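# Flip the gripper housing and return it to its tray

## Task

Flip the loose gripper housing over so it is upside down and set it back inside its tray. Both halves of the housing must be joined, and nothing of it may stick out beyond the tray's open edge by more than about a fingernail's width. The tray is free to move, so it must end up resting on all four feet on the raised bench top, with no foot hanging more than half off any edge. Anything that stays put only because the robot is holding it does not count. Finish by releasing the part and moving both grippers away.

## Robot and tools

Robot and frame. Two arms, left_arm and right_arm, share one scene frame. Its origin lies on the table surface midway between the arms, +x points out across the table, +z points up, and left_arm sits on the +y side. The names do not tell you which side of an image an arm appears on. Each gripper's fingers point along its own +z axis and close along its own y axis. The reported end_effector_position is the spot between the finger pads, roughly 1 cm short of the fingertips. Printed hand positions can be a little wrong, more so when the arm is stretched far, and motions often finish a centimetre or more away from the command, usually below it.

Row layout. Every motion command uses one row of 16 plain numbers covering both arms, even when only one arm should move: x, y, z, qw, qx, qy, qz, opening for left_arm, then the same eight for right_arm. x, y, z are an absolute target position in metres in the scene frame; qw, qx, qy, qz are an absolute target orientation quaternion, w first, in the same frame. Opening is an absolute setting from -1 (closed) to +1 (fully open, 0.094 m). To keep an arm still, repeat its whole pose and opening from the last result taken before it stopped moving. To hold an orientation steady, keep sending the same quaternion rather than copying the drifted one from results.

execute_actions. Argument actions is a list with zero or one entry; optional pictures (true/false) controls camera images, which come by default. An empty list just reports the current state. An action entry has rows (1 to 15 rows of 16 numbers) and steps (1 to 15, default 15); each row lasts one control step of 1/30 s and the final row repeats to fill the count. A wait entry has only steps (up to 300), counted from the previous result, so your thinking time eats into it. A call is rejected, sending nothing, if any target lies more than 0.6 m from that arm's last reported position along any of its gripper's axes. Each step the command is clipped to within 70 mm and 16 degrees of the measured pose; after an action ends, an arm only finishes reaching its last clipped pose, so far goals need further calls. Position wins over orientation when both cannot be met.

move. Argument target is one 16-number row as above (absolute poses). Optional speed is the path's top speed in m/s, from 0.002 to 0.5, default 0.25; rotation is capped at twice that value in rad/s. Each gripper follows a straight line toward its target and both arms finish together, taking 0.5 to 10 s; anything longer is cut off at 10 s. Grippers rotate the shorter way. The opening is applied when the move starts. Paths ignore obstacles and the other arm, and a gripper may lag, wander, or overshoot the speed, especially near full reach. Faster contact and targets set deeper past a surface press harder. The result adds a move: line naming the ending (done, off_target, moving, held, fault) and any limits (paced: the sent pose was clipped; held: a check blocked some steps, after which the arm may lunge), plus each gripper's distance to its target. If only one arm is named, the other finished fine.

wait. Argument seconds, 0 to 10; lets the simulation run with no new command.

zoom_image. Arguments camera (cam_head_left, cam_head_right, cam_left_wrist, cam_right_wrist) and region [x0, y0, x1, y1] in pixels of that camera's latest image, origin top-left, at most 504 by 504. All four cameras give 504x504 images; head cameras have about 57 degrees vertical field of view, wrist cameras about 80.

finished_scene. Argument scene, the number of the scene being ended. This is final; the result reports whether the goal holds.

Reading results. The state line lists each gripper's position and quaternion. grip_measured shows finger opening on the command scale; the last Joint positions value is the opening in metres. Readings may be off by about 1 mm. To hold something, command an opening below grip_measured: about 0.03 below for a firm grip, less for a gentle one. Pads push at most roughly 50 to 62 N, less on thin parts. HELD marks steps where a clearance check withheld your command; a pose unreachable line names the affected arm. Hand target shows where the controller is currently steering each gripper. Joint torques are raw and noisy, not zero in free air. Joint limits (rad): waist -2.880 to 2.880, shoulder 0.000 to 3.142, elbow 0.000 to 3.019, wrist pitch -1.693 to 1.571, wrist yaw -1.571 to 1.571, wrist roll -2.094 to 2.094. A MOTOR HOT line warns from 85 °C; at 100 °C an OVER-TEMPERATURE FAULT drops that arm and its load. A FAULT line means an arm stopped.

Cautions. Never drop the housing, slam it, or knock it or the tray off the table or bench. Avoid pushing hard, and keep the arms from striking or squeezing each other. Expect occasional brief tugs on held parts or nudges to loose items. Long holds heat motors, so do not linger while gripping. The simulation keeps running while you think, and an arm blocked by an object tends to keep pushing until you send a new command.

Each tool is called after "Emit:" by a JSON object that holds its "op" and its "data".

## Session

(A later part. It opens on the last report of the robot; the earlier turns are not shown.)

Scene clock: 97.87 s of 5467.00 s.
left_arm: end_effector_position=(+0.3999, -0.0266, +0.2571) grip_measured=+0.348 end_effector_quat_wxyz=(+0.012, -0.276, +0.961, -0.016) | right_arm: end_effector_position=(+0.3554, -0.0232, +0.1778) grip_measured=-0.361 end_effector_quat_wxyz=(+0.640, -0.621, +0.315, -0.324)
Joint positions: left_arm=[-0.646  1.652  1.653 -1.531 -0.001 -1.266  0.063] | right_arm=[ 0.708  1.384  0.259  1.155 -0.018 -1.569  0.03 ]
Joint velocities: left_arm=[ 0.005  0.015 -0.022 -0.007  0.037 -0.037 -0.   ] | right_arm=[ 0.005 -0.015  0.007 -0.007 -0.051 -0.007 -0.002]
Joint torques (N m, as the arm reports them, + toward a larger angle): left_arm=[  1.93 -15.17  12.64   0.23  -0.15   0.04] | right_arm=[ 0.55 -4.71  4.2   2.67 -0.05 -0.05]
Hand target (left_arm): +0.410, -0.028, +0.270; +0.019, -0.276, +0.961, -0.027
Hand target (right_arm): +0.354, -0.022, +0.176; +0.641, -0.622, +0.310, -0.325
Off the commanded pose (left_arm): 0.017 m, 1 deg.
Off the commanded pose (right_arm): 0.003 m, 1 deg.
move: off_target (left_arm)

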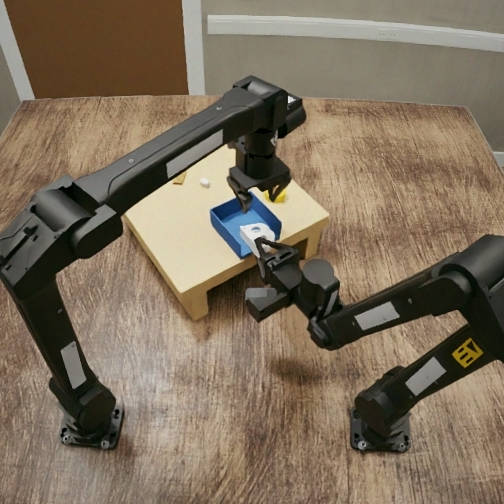

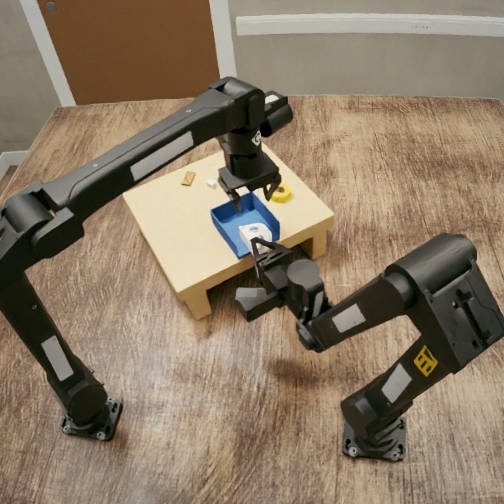

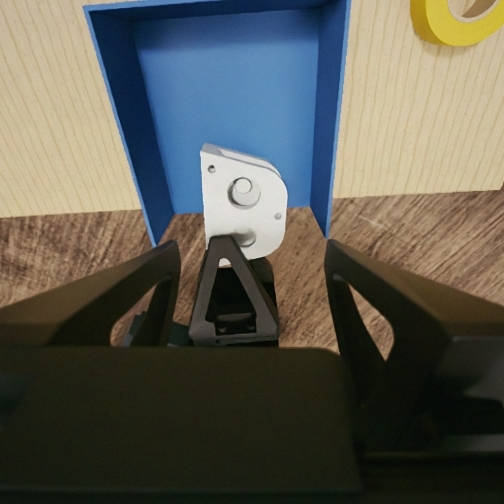

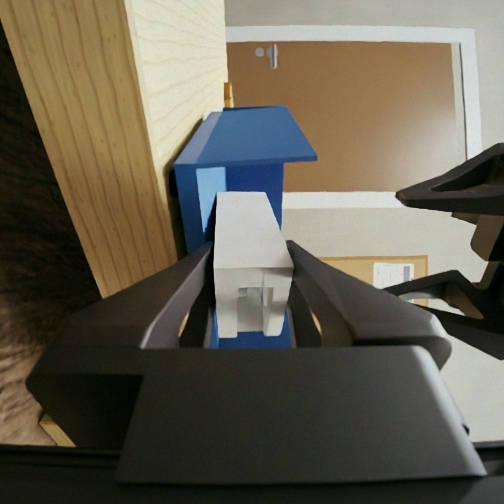

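Emit:
{"op": "move", "data": {"target": [0.41,-0.029,0.27,0.019,-0.276,0.961,-0.027,0.35,0.349,-0.026,0.171,0.635,-0.627,0.316,-0.322,-0.22], "speed": 0.01}}

Scene clock: 101.43 s of 5467.00 s.
left_arm: end_effector_position=(+0.3999, -0.0266, +0.2571) grip_measured=+0.348 end_effector_quat_wxyz=(+0.012, -0.276, +0.961, -0.016) | right_arm: end_effector_position=(+0.3513, -0.0260, +0.1743) grip_measured=-0.221 end_effector_quat_wxyz=(+0.638, -0.624, +0.316, -0.323)
Joint positions: left_arm=[-0.646  1.652  1.653 -1.531 -0.001 -1.266  0.063] | right_arm=[ 0.708  1.379  0.245  1.157 -0.018 -1.569  0.037]
Joint velocities: left_arm=[-0.015  0.005  0.002 -0.007  0.007  0.066  0.001] | right_arm=[-0.015  0.005  0.007 -0.002 -0.095  0.007 -0.001]
Joint torques (N m, as the arm reports them, + toward a larger angle): left_arm=[  2.04 -15.32  12.67   0.22  -0.15   0.04] | right_arm=[ 0.76 -5.53  4.02  1.98  0.09  0.  ]
Hand target (left_arm): +0.410, -0.028, +0.270; +0.019, -0.276, +0.961, -0.027
Hand target (right_arm): +0.349, -0.026, +0.171; +0.635, -0.627, +0.316, -0.322
Off the commanded pose (left_arm): 0.017 m, 1 deg.
Off the commanded pose (right_arm): 0.004 m, 1 deg.
move: off_target (left_arm)

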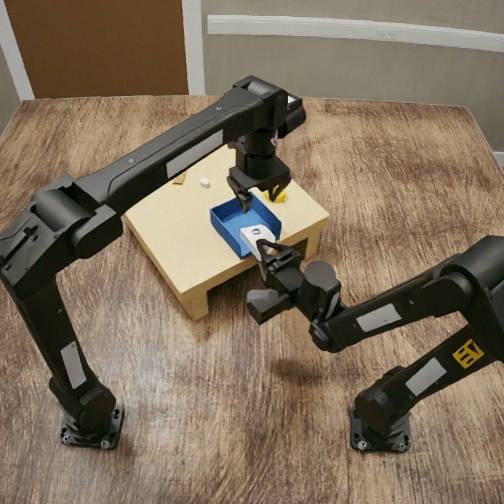

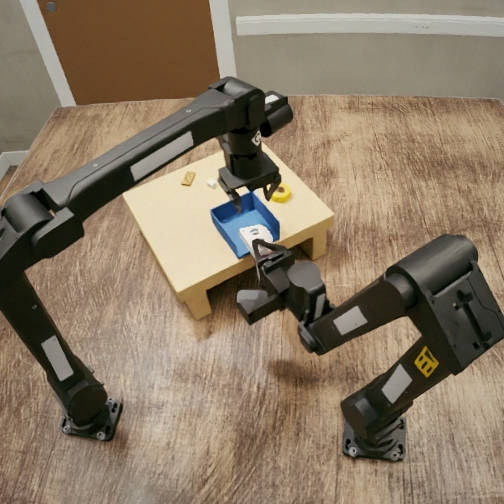

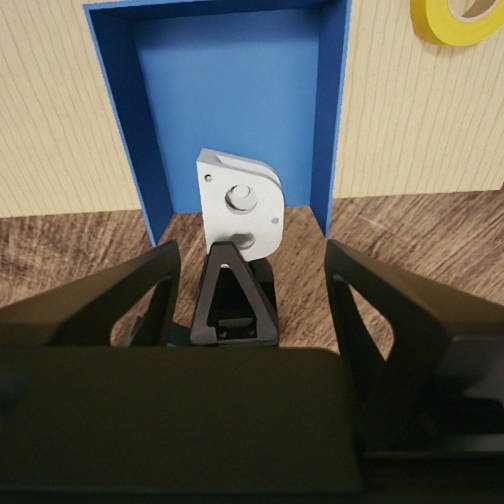

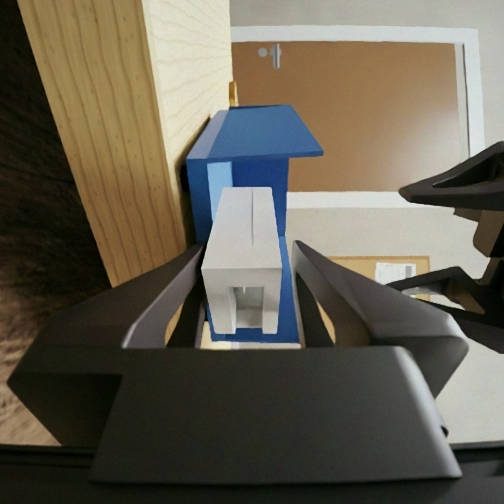

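Open a bit more to check stability.

Emit:
{"op": "move", "data": {"target": [0.41,-0.029,0.27,0.019,-0.276,0.961,-0.027,0.35,0.349,-0.026,0.171,0.635,-0.627,0.316,-0.322,-0.05], "speed": 0.01}}

Scene clock: 105.07 s of 5467.00 s.
left_arm: end_effector_position=(+0.3999, -0.0266, +0.2571) grip_measured=+0.348 end_effector_quat_wxyz=(+0.012, -0.276, +0.961, -0.016) | right_arm: end_effector_position=(+0.3513, -0.0260, +0.1743) grip_measured=-0.051 end_effector_quat_wxyz=(+0.638, -0.624, +0.316, -0.323)
Joint positions: left_arm=[-0.646  1.652  1.653 -1.531 -0.001 -1.266  0.063] | right_arm=[ 0.708  1.379  0.245  1.157 -0.018 -1.569  0.045]
Joint velocities: left_arm=[-0.005  0.005  0.022 -0.017  0.066 -0.037 -0.001] | right_arm=[ 0.005  0.005 -0.007  0.002 -0.007 -0.022  0.003]
Joint torques (N m, as the arm reports them, + toward a larger angle): left_arm=[  2.13 -15.35  12.69   0.25  -0.15   0.05] | right_arm=[ 0.64 -5.36  3.95  2.    0.1  -0.01]
Hand target (left_arm): +0.410, -0.028, +0.270; +0.019, -0.276, +0.961, -0.027
Hand target (right_arm): +0.349, -0.026, +0.171; +0.635, -0.627, +0.316, -0.322
Off the commanded pose (left_arm): 0.017 m, 1 deg.
Off the commanded pose (right_arm): 0.004 m, 1 deg.
move: off_target (left_arm)

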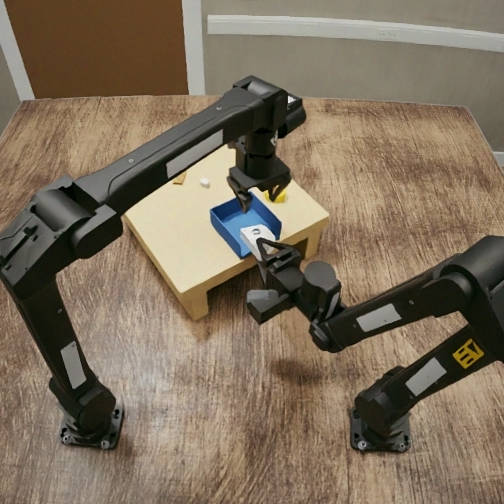

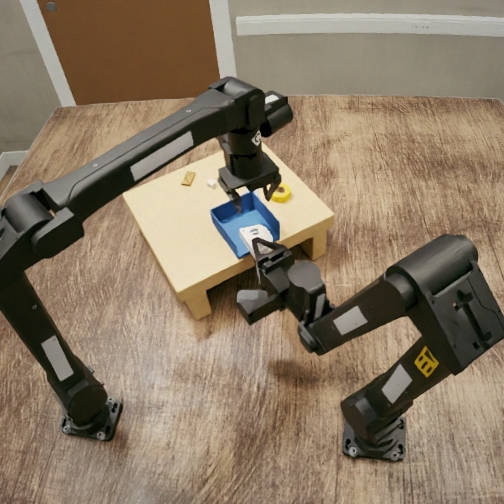

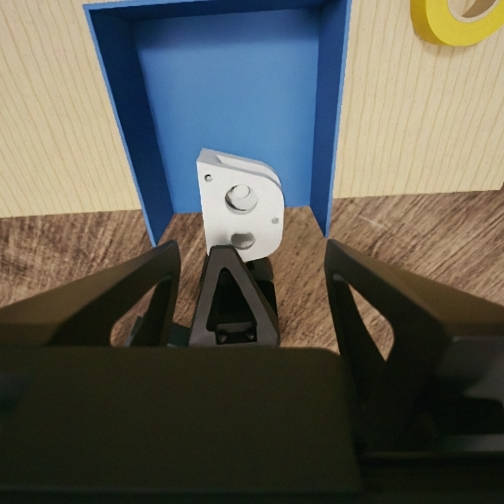

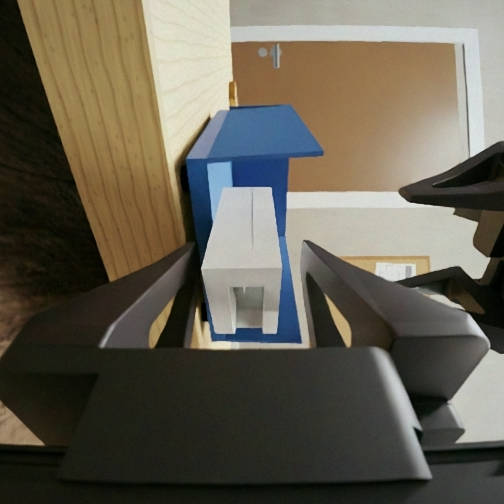

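Emit:
{"op": "move", "data": {"target": [0.38,-0.033,0.215,0.016,-0.314,0.949,-0.027,0.28,0.29,-0.07,0.171,0.635,-0.627,0.316,-0.322,0.1], "speed": 0.06}}

Scene clock: 109.13 s of 5467.00 s.
left_arm: end_effector_position=(+0.3817, -0.0287, +0.2069) grip_measured=+0.282 end_effector_quat_wxyz=(+0.009, -0.313, +0.949, -0.015) | right_arm: end_effector_position=(+0.2909, -0.0686, +0.1744) grip_measured=+0.099 end_effector_quat_wxyz=(+0.639, -0.623, +0.316, -0.323)
Joint positions: left_arm=[-0.673  1.633  1.497 -1.4   -0.001 -1.371  0.06 ] | right_arm=[ 0.708  1.109  0.059  1.074 -0.019 -1.569  0.052]
Joint velocities: left_arm=[-0.005 -0.005 -0.002 -0.002 -0.022  0.022 -0.   ] | right_arm=[-0.015 -0.005  0.012 -0.012  0.022 -0.081  0.001]
Joint torques (N m, as the arm reports them, + toward a larger angle): left_arm=[  0.29 -16.12   9.25   0.95  -0.13  -0.22] | right_arm=[ 0.04 -2.    4.56  1.72 -0.16  0.  ]
Hand target (left_arm): +0.380, -0.034, +0.215; +0.015, -0.314, +0.949, -0.027
Hand target (right_arm): +0.290, -0.070, +0.171; +0.635, -0.627, +0.316, -0.322
Off the commanded pose (left_arm): 0.009 m, 2 deg.
Off the commanded pose (right_arm): 0.004 m, 1 deg.
move: done

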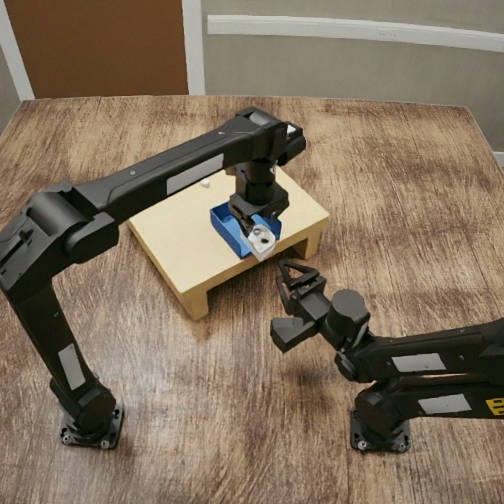

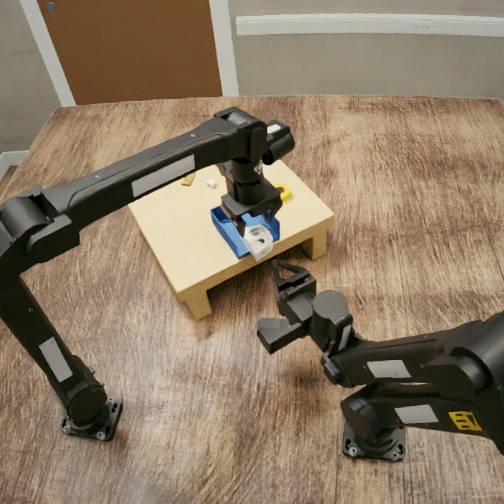

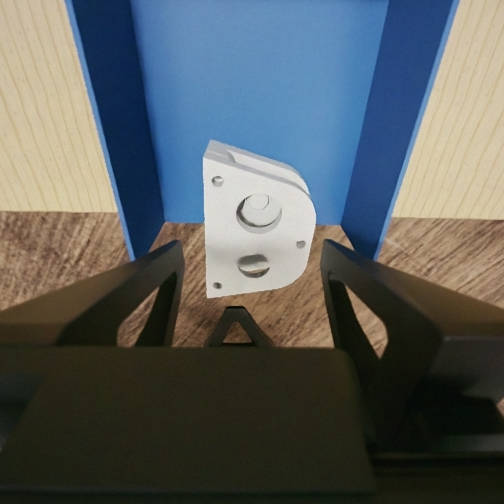

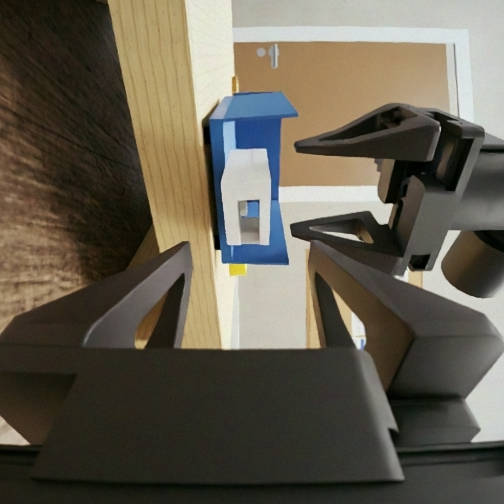

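Emit:
{"op": "move", "data": {"target": [0.381,-0.038,0.198,0.016,-0.314,0.949,-0.027,0.26,0.29,-0.07,0.171,0.635,-0.627,0.316,-0.322,0.1], "speed": 0.03}}

Scene clock: 113.93 s of 5467.00 s.
left_arm: end_effector_position=(+0.3815, -0.0326, +0.1981) grip_measured=+0.262 end_effector_quat_wxyz=(+0.013, -0.314, +0.949, -0.022) | right_arm: end_effector_position=(+0.2907, -0.0684, +0.1743) grip_measured=+0.099 end_effector_quat_wxyz=(+0.639, -0.623, +0.315, -0.322)
Joint positions: left_arm=[-0.679  1.632  1.472 -1.36  -0.001 -1.378  0.059] | right_arm=[ 0.708  1.109  0.059  1.074 -0.02  -1.569  0.052]
Joint velocities: left_arm=[-0.005 -0.005  0.007 -0.002 -0.007 -0.051  0.   ] | right_arm=[-0.005 -0.005  0.002  0.002  0.037 -0.066 -0.   ]
Joint torques (N m, as the arm reports them, + toward a larger angle): left_arm=[  0.27 -15.12   9.26   0.95  -0.15  -0.11] | right_arm=[-0.15 -1.86  4.66  1.8  -0.16 -0.01]
Hand target (left_arm): +0.381, -0.038, +0.198; +0.016, -0.314, +0.949, -0.027
Hand target (right_arm): +0.290, -0.070, +0.171; +0.635, -0.627, +0.316, -0.322
Off the commanded pose (left_arm): 0.005 m, 1 deg.
Off the commanded pose (right_arm): 0.004 m, 1 deg.
After step 90, 1.03 s passed at rest.
move: done

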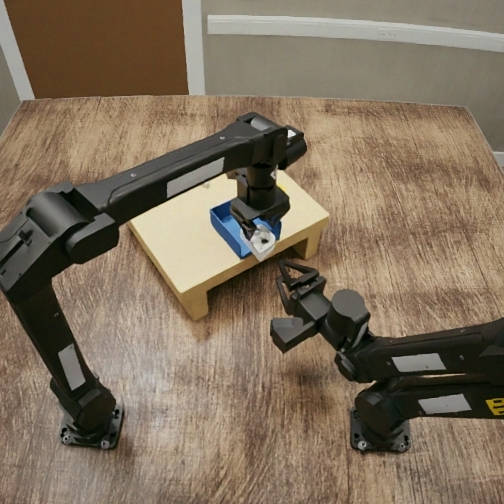

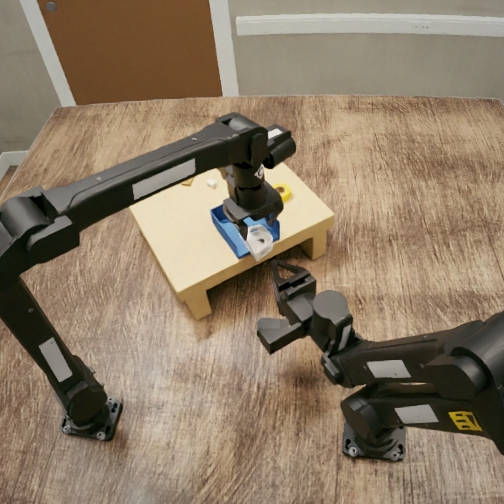

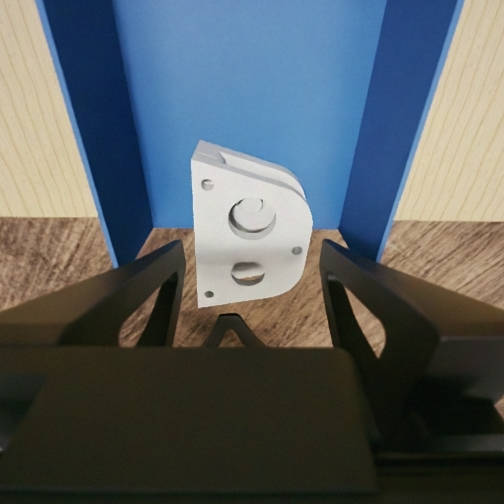

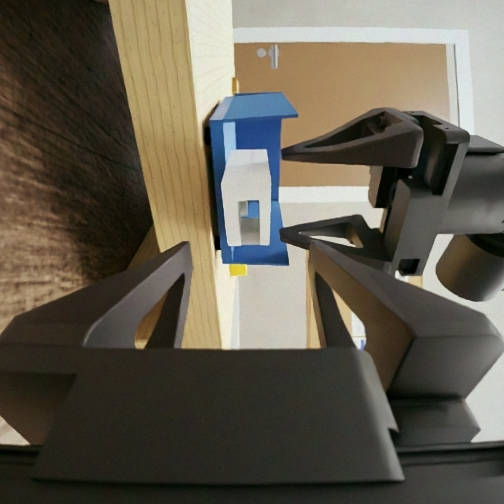

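Centred. Descend.

Emit:
{"op": "move", "data": {"target": [0.38,-0.036,0.166,0.016,-0.314,0.949,-0.027,0.22,0.29,-0.07,0.171,0.635,-0.627,0.316,-0.322,0.1], "speed": 0.025}}

Scene clock: 119.87 s of 5467.00 s.
left_arm: end_effector_position=(+0.3811, -0.0322, +0.1794) grip_measured=+0.221 end_effector_quat_wxyz=(+0.018, -0.314, +0.949, -0.031) | right_arm: end_effector_position=(+0.2907, -0.0684, +0.1743) grip_measured=+0.099 end_effector_quat_wxyz=(+0.639, -0.623, +0.315, -0.322)
Joint positions: left_arm=[-0.679  1.627  1.416 -1.289 -0.001 -1.379  0.057] | right_arm=[ 0.708  1.109  0.059  1.074 -0.02  -1.569  0.052]
Joint velocities: left_arm=[-0.015  0.005 -0.017 -0.007 -0.066 -0.037  0.   ] | right_arm=[-0.005 -0.005  0.007 -0.002  0.007 -0.022 -0.   ]
Joint torques (N m, as the arm reports them, + toward a larger angle): left_arm=[  0.81 -13.6    7.9    1.55  -0.17  -0.12] | right_arm=[-0.09 -1.93  4.65  1.8  -0.15 -0.01]
Hand target (left_arm): +0.380, -0.036, +0.166; +0.016, -0.314, +0.949, -0.027
Hand target (right_arm): +0.290, -0.070, +0.171; +0.635, -0.627, +0.316, -0.322
Off the commanded pose (left_arm): 0.014 m, 0 deg.
Off the commanded pose (right_arm): 0.004 m, 1 deg.
After step 90, 1.40 s passed at rest.
move: off_target (left_arm)

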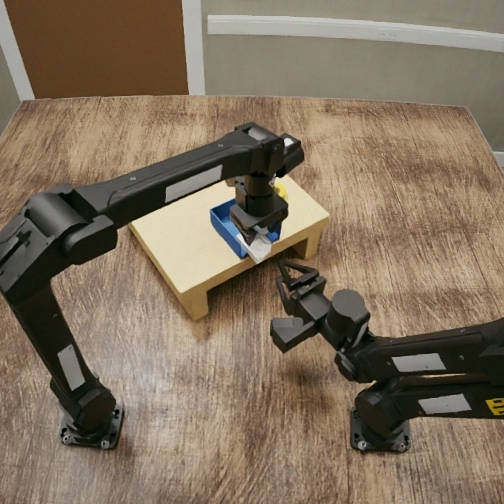

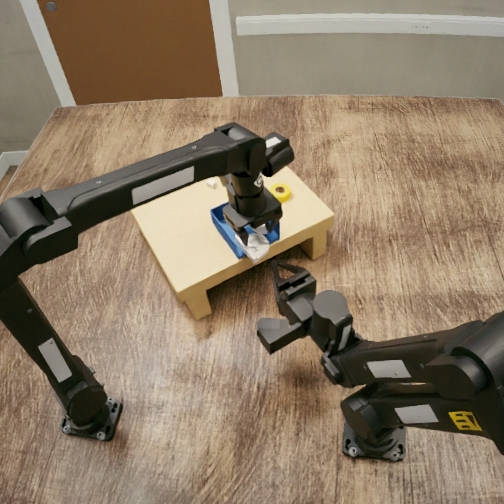

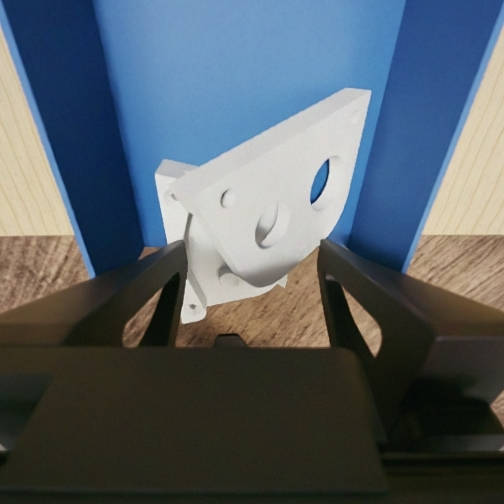

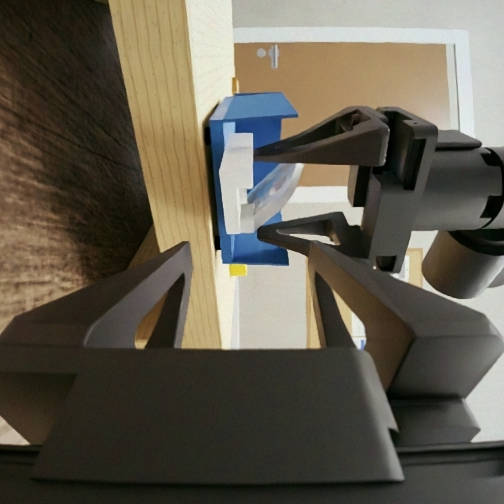

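Emit:
{"op": "move", "data": {"target": [0.395,-0.045,0.26,0.016,-0.314,0.949,-0.027,0.22,0.29,-0.07,0.171,0.635,-0.627,0.316,-0.322,0.1], "speed": 0.03}}

Emit:
{"op": "zoom_image", "data": {"camera": "cam_head_left", "region": [190,180,310,280]}}

Emit:
{"op": "zoom_image", "data": {"camera": "cam_right_wrist", "region": [180,80,340,280]}}

Scene clock: 126.47 s of 5467.00 s.
left_arm: end_effector_position=(+0.3862, -0.0369, +0.2495) grip_measured=+0.221 end_effector_quat_wxyz=(+0.011, -0.314, +0.949, -0.018) | right_arm: end_effector_position=(+0.2907, -0.0684, +0.1743) grip_measured=+0.099 end_effector_quat_wxyz=(+0.639, -0.623, +0.315, -0.322)
Joint positions: left_arm=[-0.679  1.642  1.62  -1.507 -0.001 -1.379  0.057] | right_arm=[ 0.708  1.109  0.059  1.074 -0.02  -1.569  0.052]
Joint velocities: left_arm=[ 0.005 -0.015 -0.022 -0.007  0.022 -0.081  0.   ] | right_arm=[ 0.005 -0.005  0.007 -0.017  0.051 -0.081 -0.   ]
Joint torques (N m, as the arm reports them, + toward a larger angle): left_arm=[  1.3  -13.36  13.09   0.3   -0.16  -0.04] | right_arm=[-0.06 -1.94  4.64  1.8  -0.16 -0.01]
Hand target (left_arm): +0.394, -0.044, +0.260; +0.016, -0.314, +0.949, -0.027
Hand target (right_arm): +0.290, -0.070, +0.171; +0.635, -0.627, +0.316, -0.322
Off the commanded pose (left_arm): 0.016 m, 1 deg.
Off the commanded pose (right_arm): 0.004 m, 1 deg.
After step 90, 0.53 s passed at rest.
move: off_target (left_arm)

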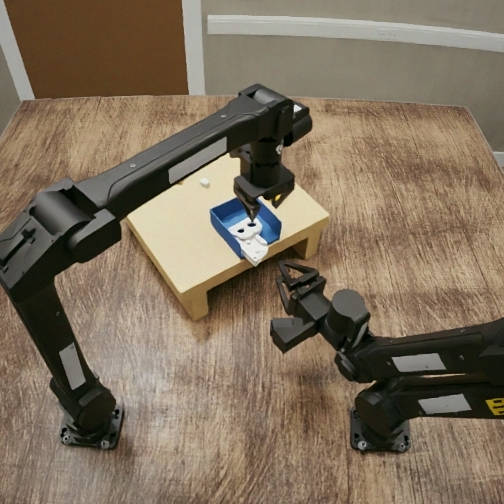

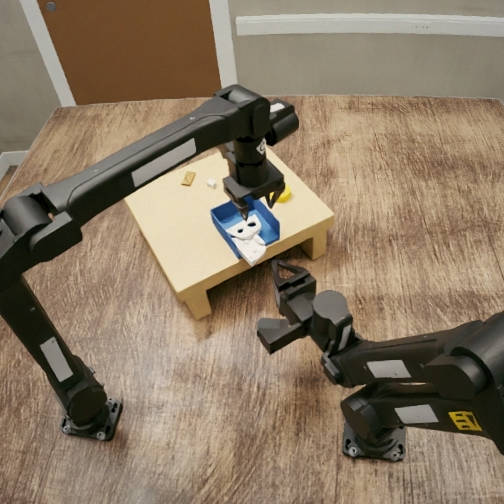

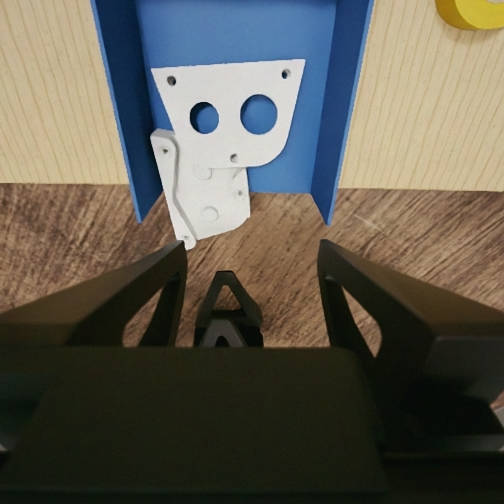

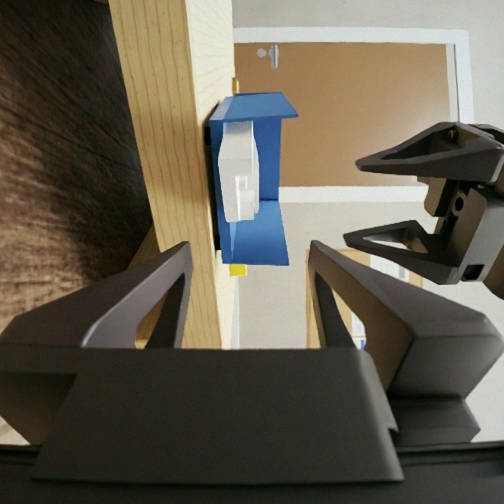

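Region (190, 180, 310, 280) of cam_head_left's 504x504 image, scaled by 4.200, with more detail than that image has.

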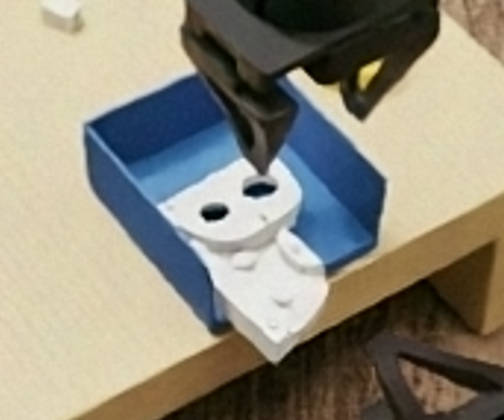

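Region (180, 80, 340, 280) of cam_right_wrist's 504x504 image, scaled by 2.520, with more detail than that image has; it fills the left 403 columns of this view, and the rest is white.

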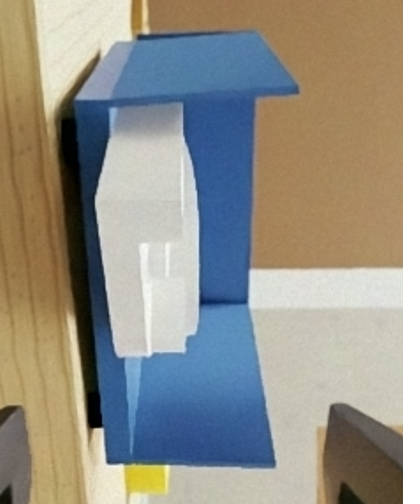

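Emit:
{"op": "move", "data": {"target": [0.395,-0.045,0.26,0.016,-0.314,0.949,-0.027,0.22,0.352,-0.018,0.176,0.64,-0.622,0.31,-0.325,-0.2], "speed": 0.04}}

Scene clock: 140.20 s of 5467.00 s.
left_arm: end_effector_position=(+0.3864, -0.0370, +0.2480) grip_measured=+0.221 end_effector_quat_wxyz=(+0.010, -0.314, +0.949, -0.017) | right_arm: end_effector_position=(+0.3450, -0.0268, +0.1644) grip_measured=-0.199 end_effector_quat_wxyz=(+0.630, -0.632, +0.320, -0.318)
Joint positions: left_arm=[-0.679  1.645  1.62  -1.507 -0.001 -1.379  0.057] | right_arm=[ 0.719  1.387  0.228  1.157 -0.008 -1.569  0.038]
Joint velocities: left_arm=[ 0.005 -0.005 -0.007  0.007 -0.022  0.022  0.   ] | right_arm=[-0.005 -0.005 -0.007  0.002 -0.066 -0.007  0.   ]
Joint torques (N m, as the arm reports them, + toward a larger angle): left_arm=[  1.24 -14.77  13.17   0.14  -0.15  -0.05] | right_arm=[ 1.07 -4.74  6.26  2.6   0.17 -0.05]
Hand target (left_arm): +0.394, -0.044, +0.260; +0.016, -0.314, +0.949, -0.027
Hand target (right_arm): +0.352, -0.018, +0.176; +0.640, -0.623, +0.311, -0.325
Off the commanded pose (left_arm): 0.017 m, 1 deg.
Off the commanded pose (right_arm): 0.016 m, 2 deg.
After step 90, 8.43 s passed at rest.
move: off_target (left_arm, right_arm)

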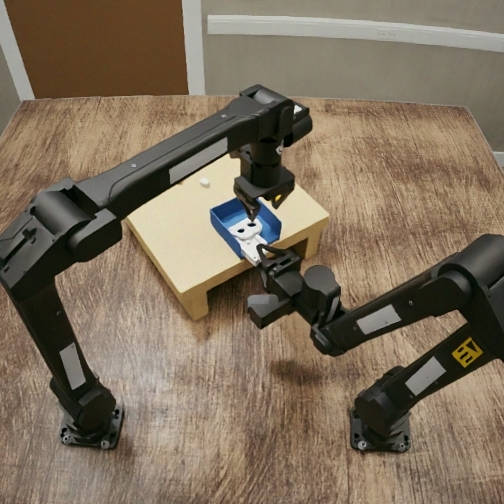

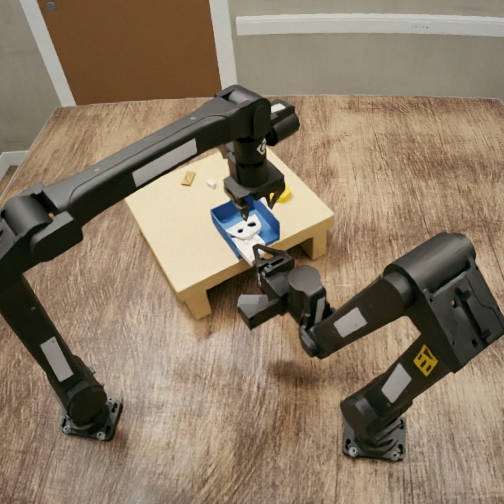

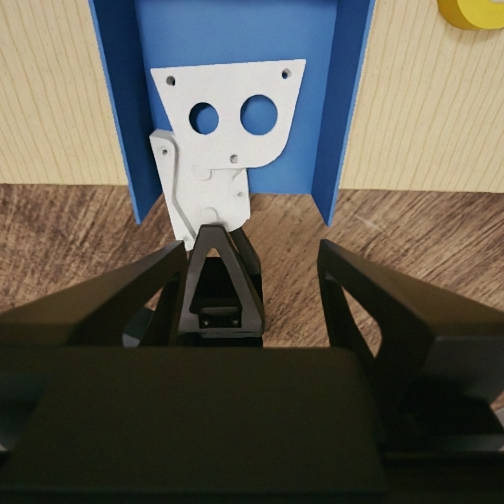

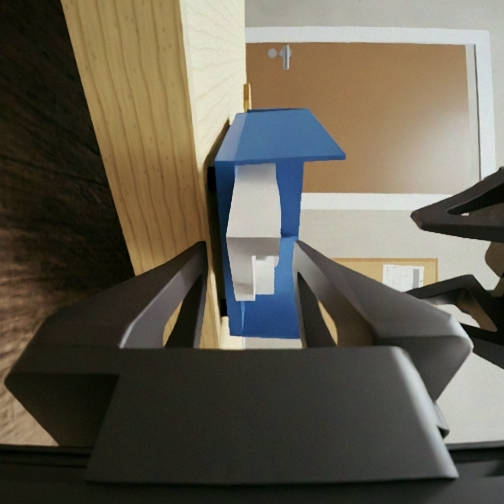

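Emit:
{"op": "move", "data": {"target": [0.395,-0.045,0.26,0.016,-0.314,0.949,-0.027,0.22,0.357,-0.014,0.176,0.64,-0.622,0.31,-0.325,-0.4], "speed": 0.02}}

Emit:
{"op": "move", "data": {"target": [0.395,-0.045,0.26,0.016,-0.314,0.949,-0.027,0.22,0.357,-0.014,0.176,0.64,-0.622,0.31,-0.325,-0.9], "speed": 0.02}}

Scene clock: 143.97 s of 5467.00 s.
left_arm: end_effector_position=(+0.3864, -0.0370, +0.2480) grip_measured=+0.221 end_effector_quat_wxyz=(+0.010, -0.314, +0.949, -0.017) | right_arm: end_effector_position=(+0.3493, -0.0231, +0.1661) grip_measured=-0.399 end_effector_quat_wxyz=(+0.632, -0.630, +0.319, -0.319)
Joint positions: left_arm=[-0.679  1.645  1.62  -1.507 -0.001 -1.379  0.057] | right_arm=[ 0.721  1.398  0.243  1.157 -0.006 -1.569  0.028]
Joint velocities: left_arm=[-0.005 -0.015 -0.002  0.007 -0.066  0.037 -0.   ] | right_arm=[-0.005  0.005 -0.002 -0.022 -0.022 -0.066 -0.   ]
Joint torques (N m, as the arm reports them, + toward a larger angle): left_arm=[  1.15 -14.57  13.15   0.19  -0.15  -0.04] | right_arm=[ 1.1  -4.59  6.31  2.49  0.16 -0.06]
Hand target (left_arm): +0.395, -0.044, +0.260; +0.016, -0.314, +0.949, -0.027
Hand target (right_arm): +0.356, -0.014, +0.176; +0.640, -0.623, +0.311, -0.325
Off the commanded pose (left_arm): 0.017 m, 1 deg.
Off the commanded pose (right_arm): 0.015 m, 2 deg.
move: off_target (left_arm, right_arm)

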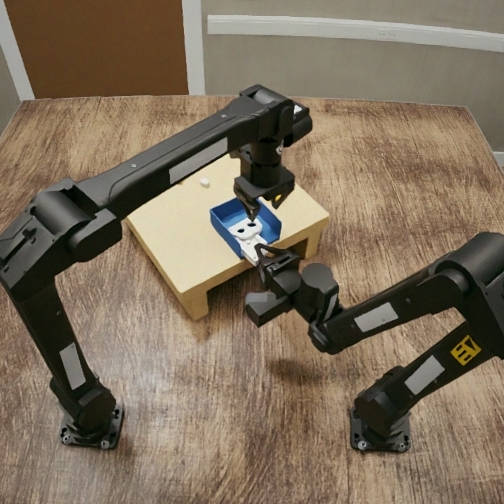

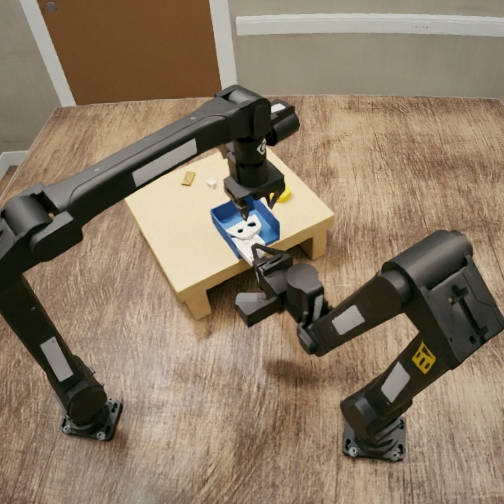

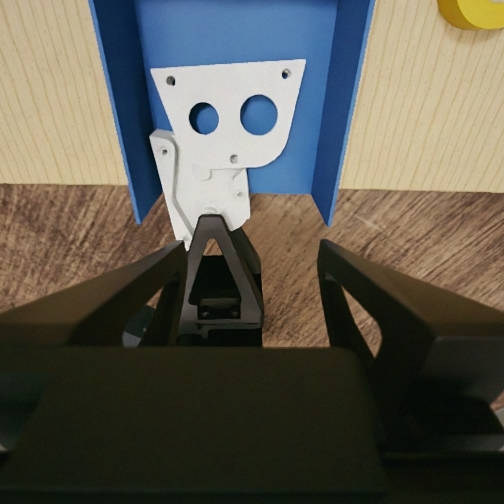

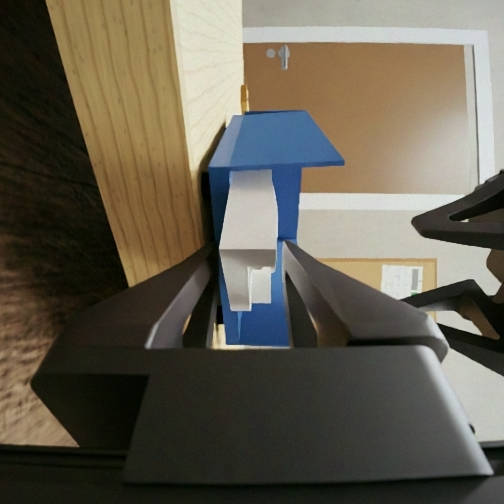

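Scene clock: 145.03 s of 5467.00 s.
left_arm: end_effector_position=(+0.3864, -0.0370, +0.2480) grip_measured=+0.221 end_effector_quat_wxyz=(+0.010, -0.314, +0.949, -0.017) | right_arm: end_effector_position=(+0.3493, -0.0231, +0.1658) grip_measured=-0.735 end_effector_quat_wxyz=(+0.632, -0.630, +0.319, -0.319)
Joint positions: left_arm=[-0.679  1.645  1.62  -1.507 -0.001 -1.379  0.057] | right_arm=[ 0.721  1.399  0.243  1.157 -0.006 -1.569  0.012]
Joint velocities: left_arm=[-0.015 -0.005 -0.002 -0.002  0.022  0.022  0.   ] | right_arm=[-0.015  0.024 -0.002 -0.002  0.007  0.022 -0.001]
Joint torques (N m, as the arm reports them, + toward a larger angle): left_arm=[  1.2  -14.63  13.13   0.17  -0.15  -0.04] | right_arm=[ 1.11 -4.68  6.39  2.53  0.17 -0.06]
Hand target (left_arm): +0.395, -0.044, +0.260; +0.016, -0.314, +0.949, -0.027
Hand target (right_arm): +0.356, -0.014, +0.176; +0.641, -0.622, +0.310, -0.325
Off the commanded pose (left_arm): 0.017 m, 1 deg.
Off the commanded pose (right_arm): 0.016 m, 2 deg.
move: off_target (left_arm, right_arm)

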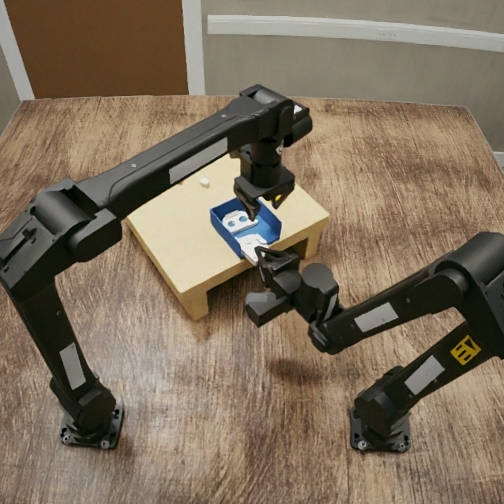

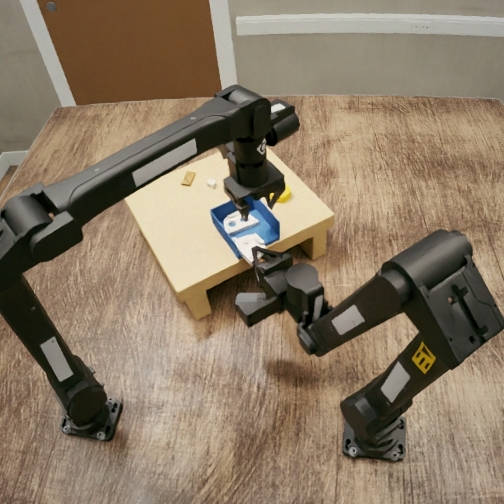

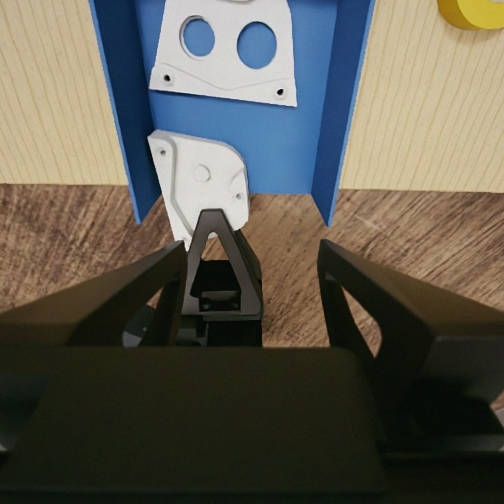

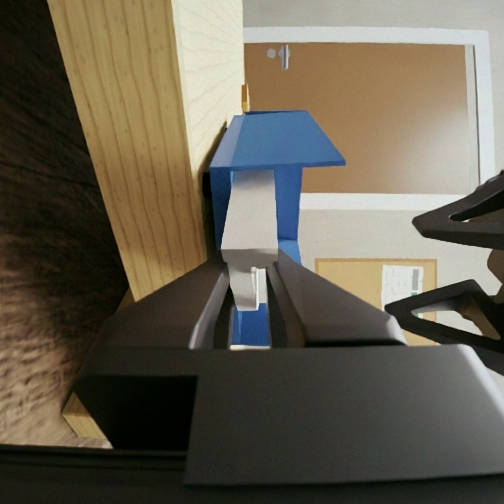

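Emit:
{"op": "zoom_image", "data": {"camera": "cam_head_left", "region": [190,180,310,280]}}

Region (190, 180, 310, 280) of cam_head_left's 504x504 image, scaled by 4.200, with more detail than that image has.

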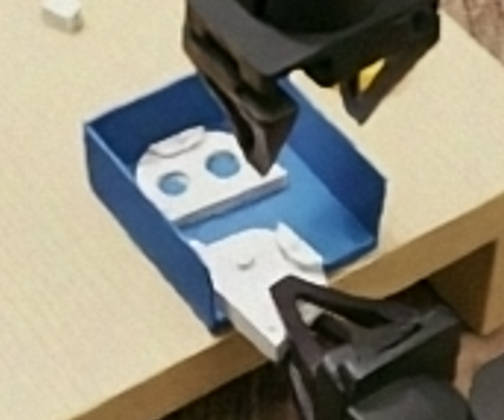

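Emit:
{"op": "move", "data": {"target": [0.455,0.005,0.235,0.0,0.45,0.893,0.0,-0.3,0.36,-0.04,0.176,0.609,-0.593,0.363,-0.379,-0.8], "speed": 0.3}}

Scene clock: 157.13 s of 5467.00 s.
left_arm: end_effector_position=(+0.4431, +0.0092, +0.2242) grip_measured=-0.298 end_effector_quat_wxyz=(-0.011, +0.448, +0.894, +0.003) | right_arm: end_effector_position=(+0.3611, -0.0426, +0.1695) grip_measured=-0.735 end_effector_quat_wxyz=(+0.604, -0.598, +0.371, -0.375)
Joint positions: left_arm=[-0.541  1.73   1.668 -1.531 -0.003  0.328  0.033] | right_arm=[ 0.749  1.392  0.245  1.157  0.196 -1.574  0.012]
Joint velocities: left_arm=[-0.015 -0.015  0.012  0.007 -0.022  0.022 -0.001] | right_arm=[-0.015 -0.005  0.017 -0.017 -0.007  0.066 -0.   ]
Joint torques (N m, as the arm reports them, + toward a larger angle): left_arm=[  1.93 -15.81  12.95   0.27  -0.05   0.02] | right_arm=[ 1.1  -6.43  4.46  2.28  0.17 -0.07]
Hand target (left_arm): +0.455, +0.007, +0.235; +0.001, +0.450, +0.893, +0.001
Hand target (right_arm): +0.360, -0.040, +0.176; +0.609, -0.594, +0.364, -0.379
Off the commanded pose (left_arm): 0.017 m, 1 deg.
Off the commanded pose (right_arm): 0.007 m, 1 deg.
After step 90, 5.87 s passed at rest.
move: off_target (left_arm)

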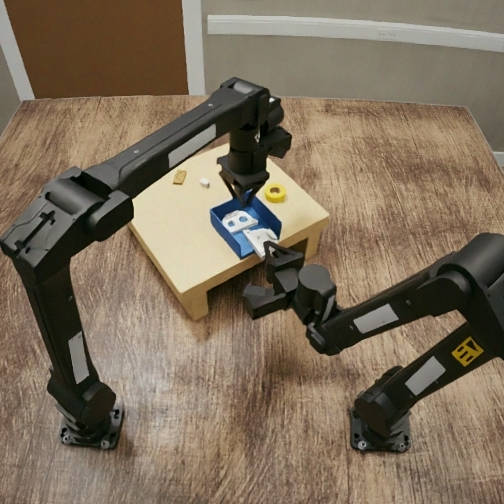

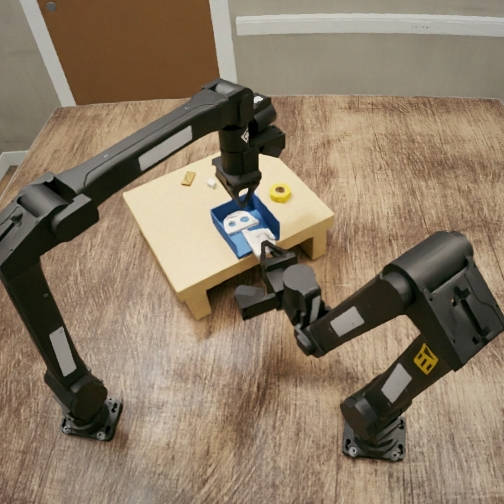

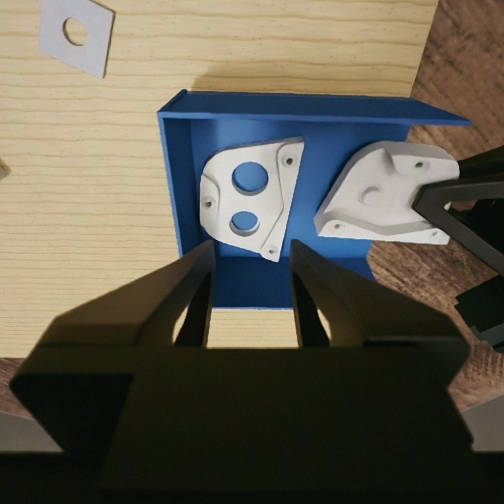

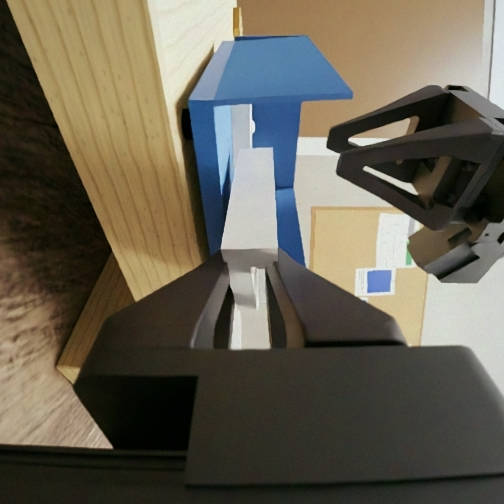

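Emit:
{"op": "move", "data": {"target": [0.43,-0.004,0.195,0.0,0.482,0.876,0.0,-0.45,0.35,-0.047,0.17,0.609,-0.593,0.363,-0.379,-0.8], "speed": 0.05}}

Scene clock: 162.90 s of 5467.00 s.
left_arm: end_effector_position=(+0.4306, +0.0007, +0.1874) grip_measured=-0.448 end_effector_quat_wxyz=(-0.013, +0.474, +0.880, +0.003) | right_arm: end_effector_position=(+0.3534, -0.0478, +0.1678) grip_measured=-0.735 end_effector_quat_wxyz=(+0.607, -0.595, +0.369, -0.376)
Joint positions: left_arm=[-0.568  1.73   1.571 -1.439 -0.002  0.36   0.026] | right_arm=[ 0.751  1.392  0.219  1.193  0.198 -1.575  0.012]
Joint velocities: left_arm=[-0.005 -0.005 -0.012  0.012 -0.007 -0.007  0.   ] | right_arm=[-0.015 -0.015 -0.002 -0.012 -0.095 -0.037 -0.001]
Joint torques (N m, as the arm reports them, + toward a larger angle): left_arm=[  0.23 -18.1    9.23   0.79   0.07   0.05] | right_arm=[ 1.06 -5.46  3.63  2.58  0.17 -0.07]
Hand target (left_arm): +0.430, -0.004, +0.195; -0.000, +0.482, +0.876, -0.000
Hand target (right_arm): +0.350, -0.047, +0.170; +0.610, -0.593, +0.364, -0.379
Off the commanded pose (left_arm): 0.009 m, 2 deg.
Off the commanded pose (right_arm): 0.004 m, 1 deg.
After step 90, 1.70 s passed at rest.
move: done

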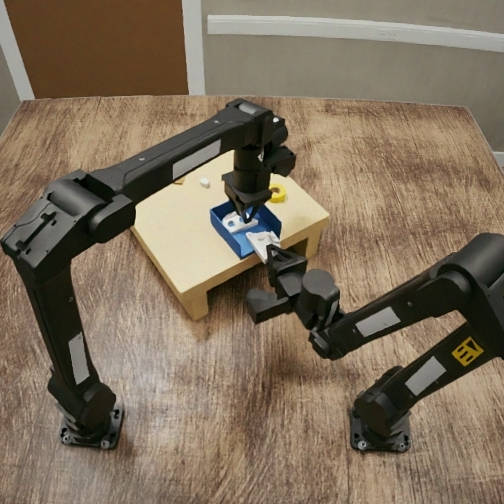

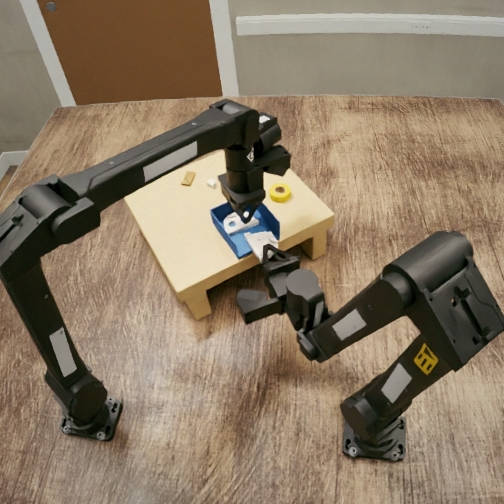

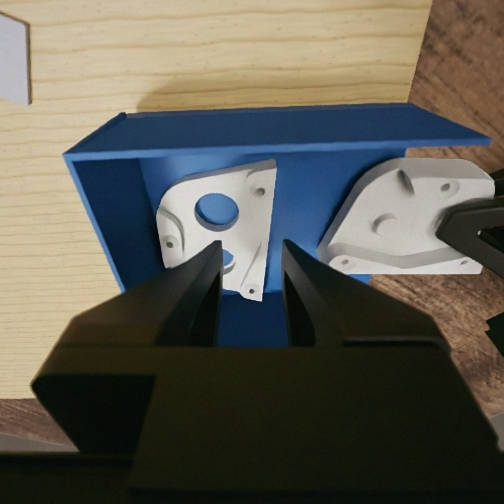

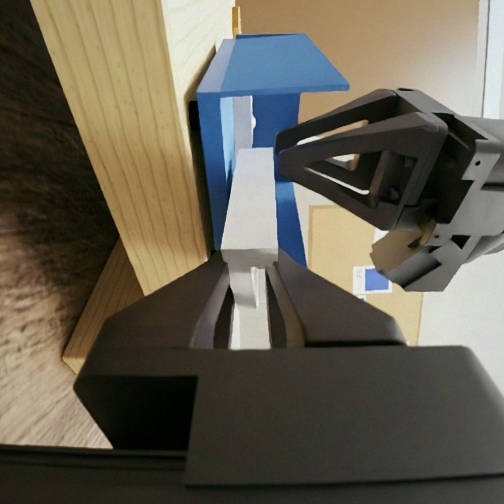

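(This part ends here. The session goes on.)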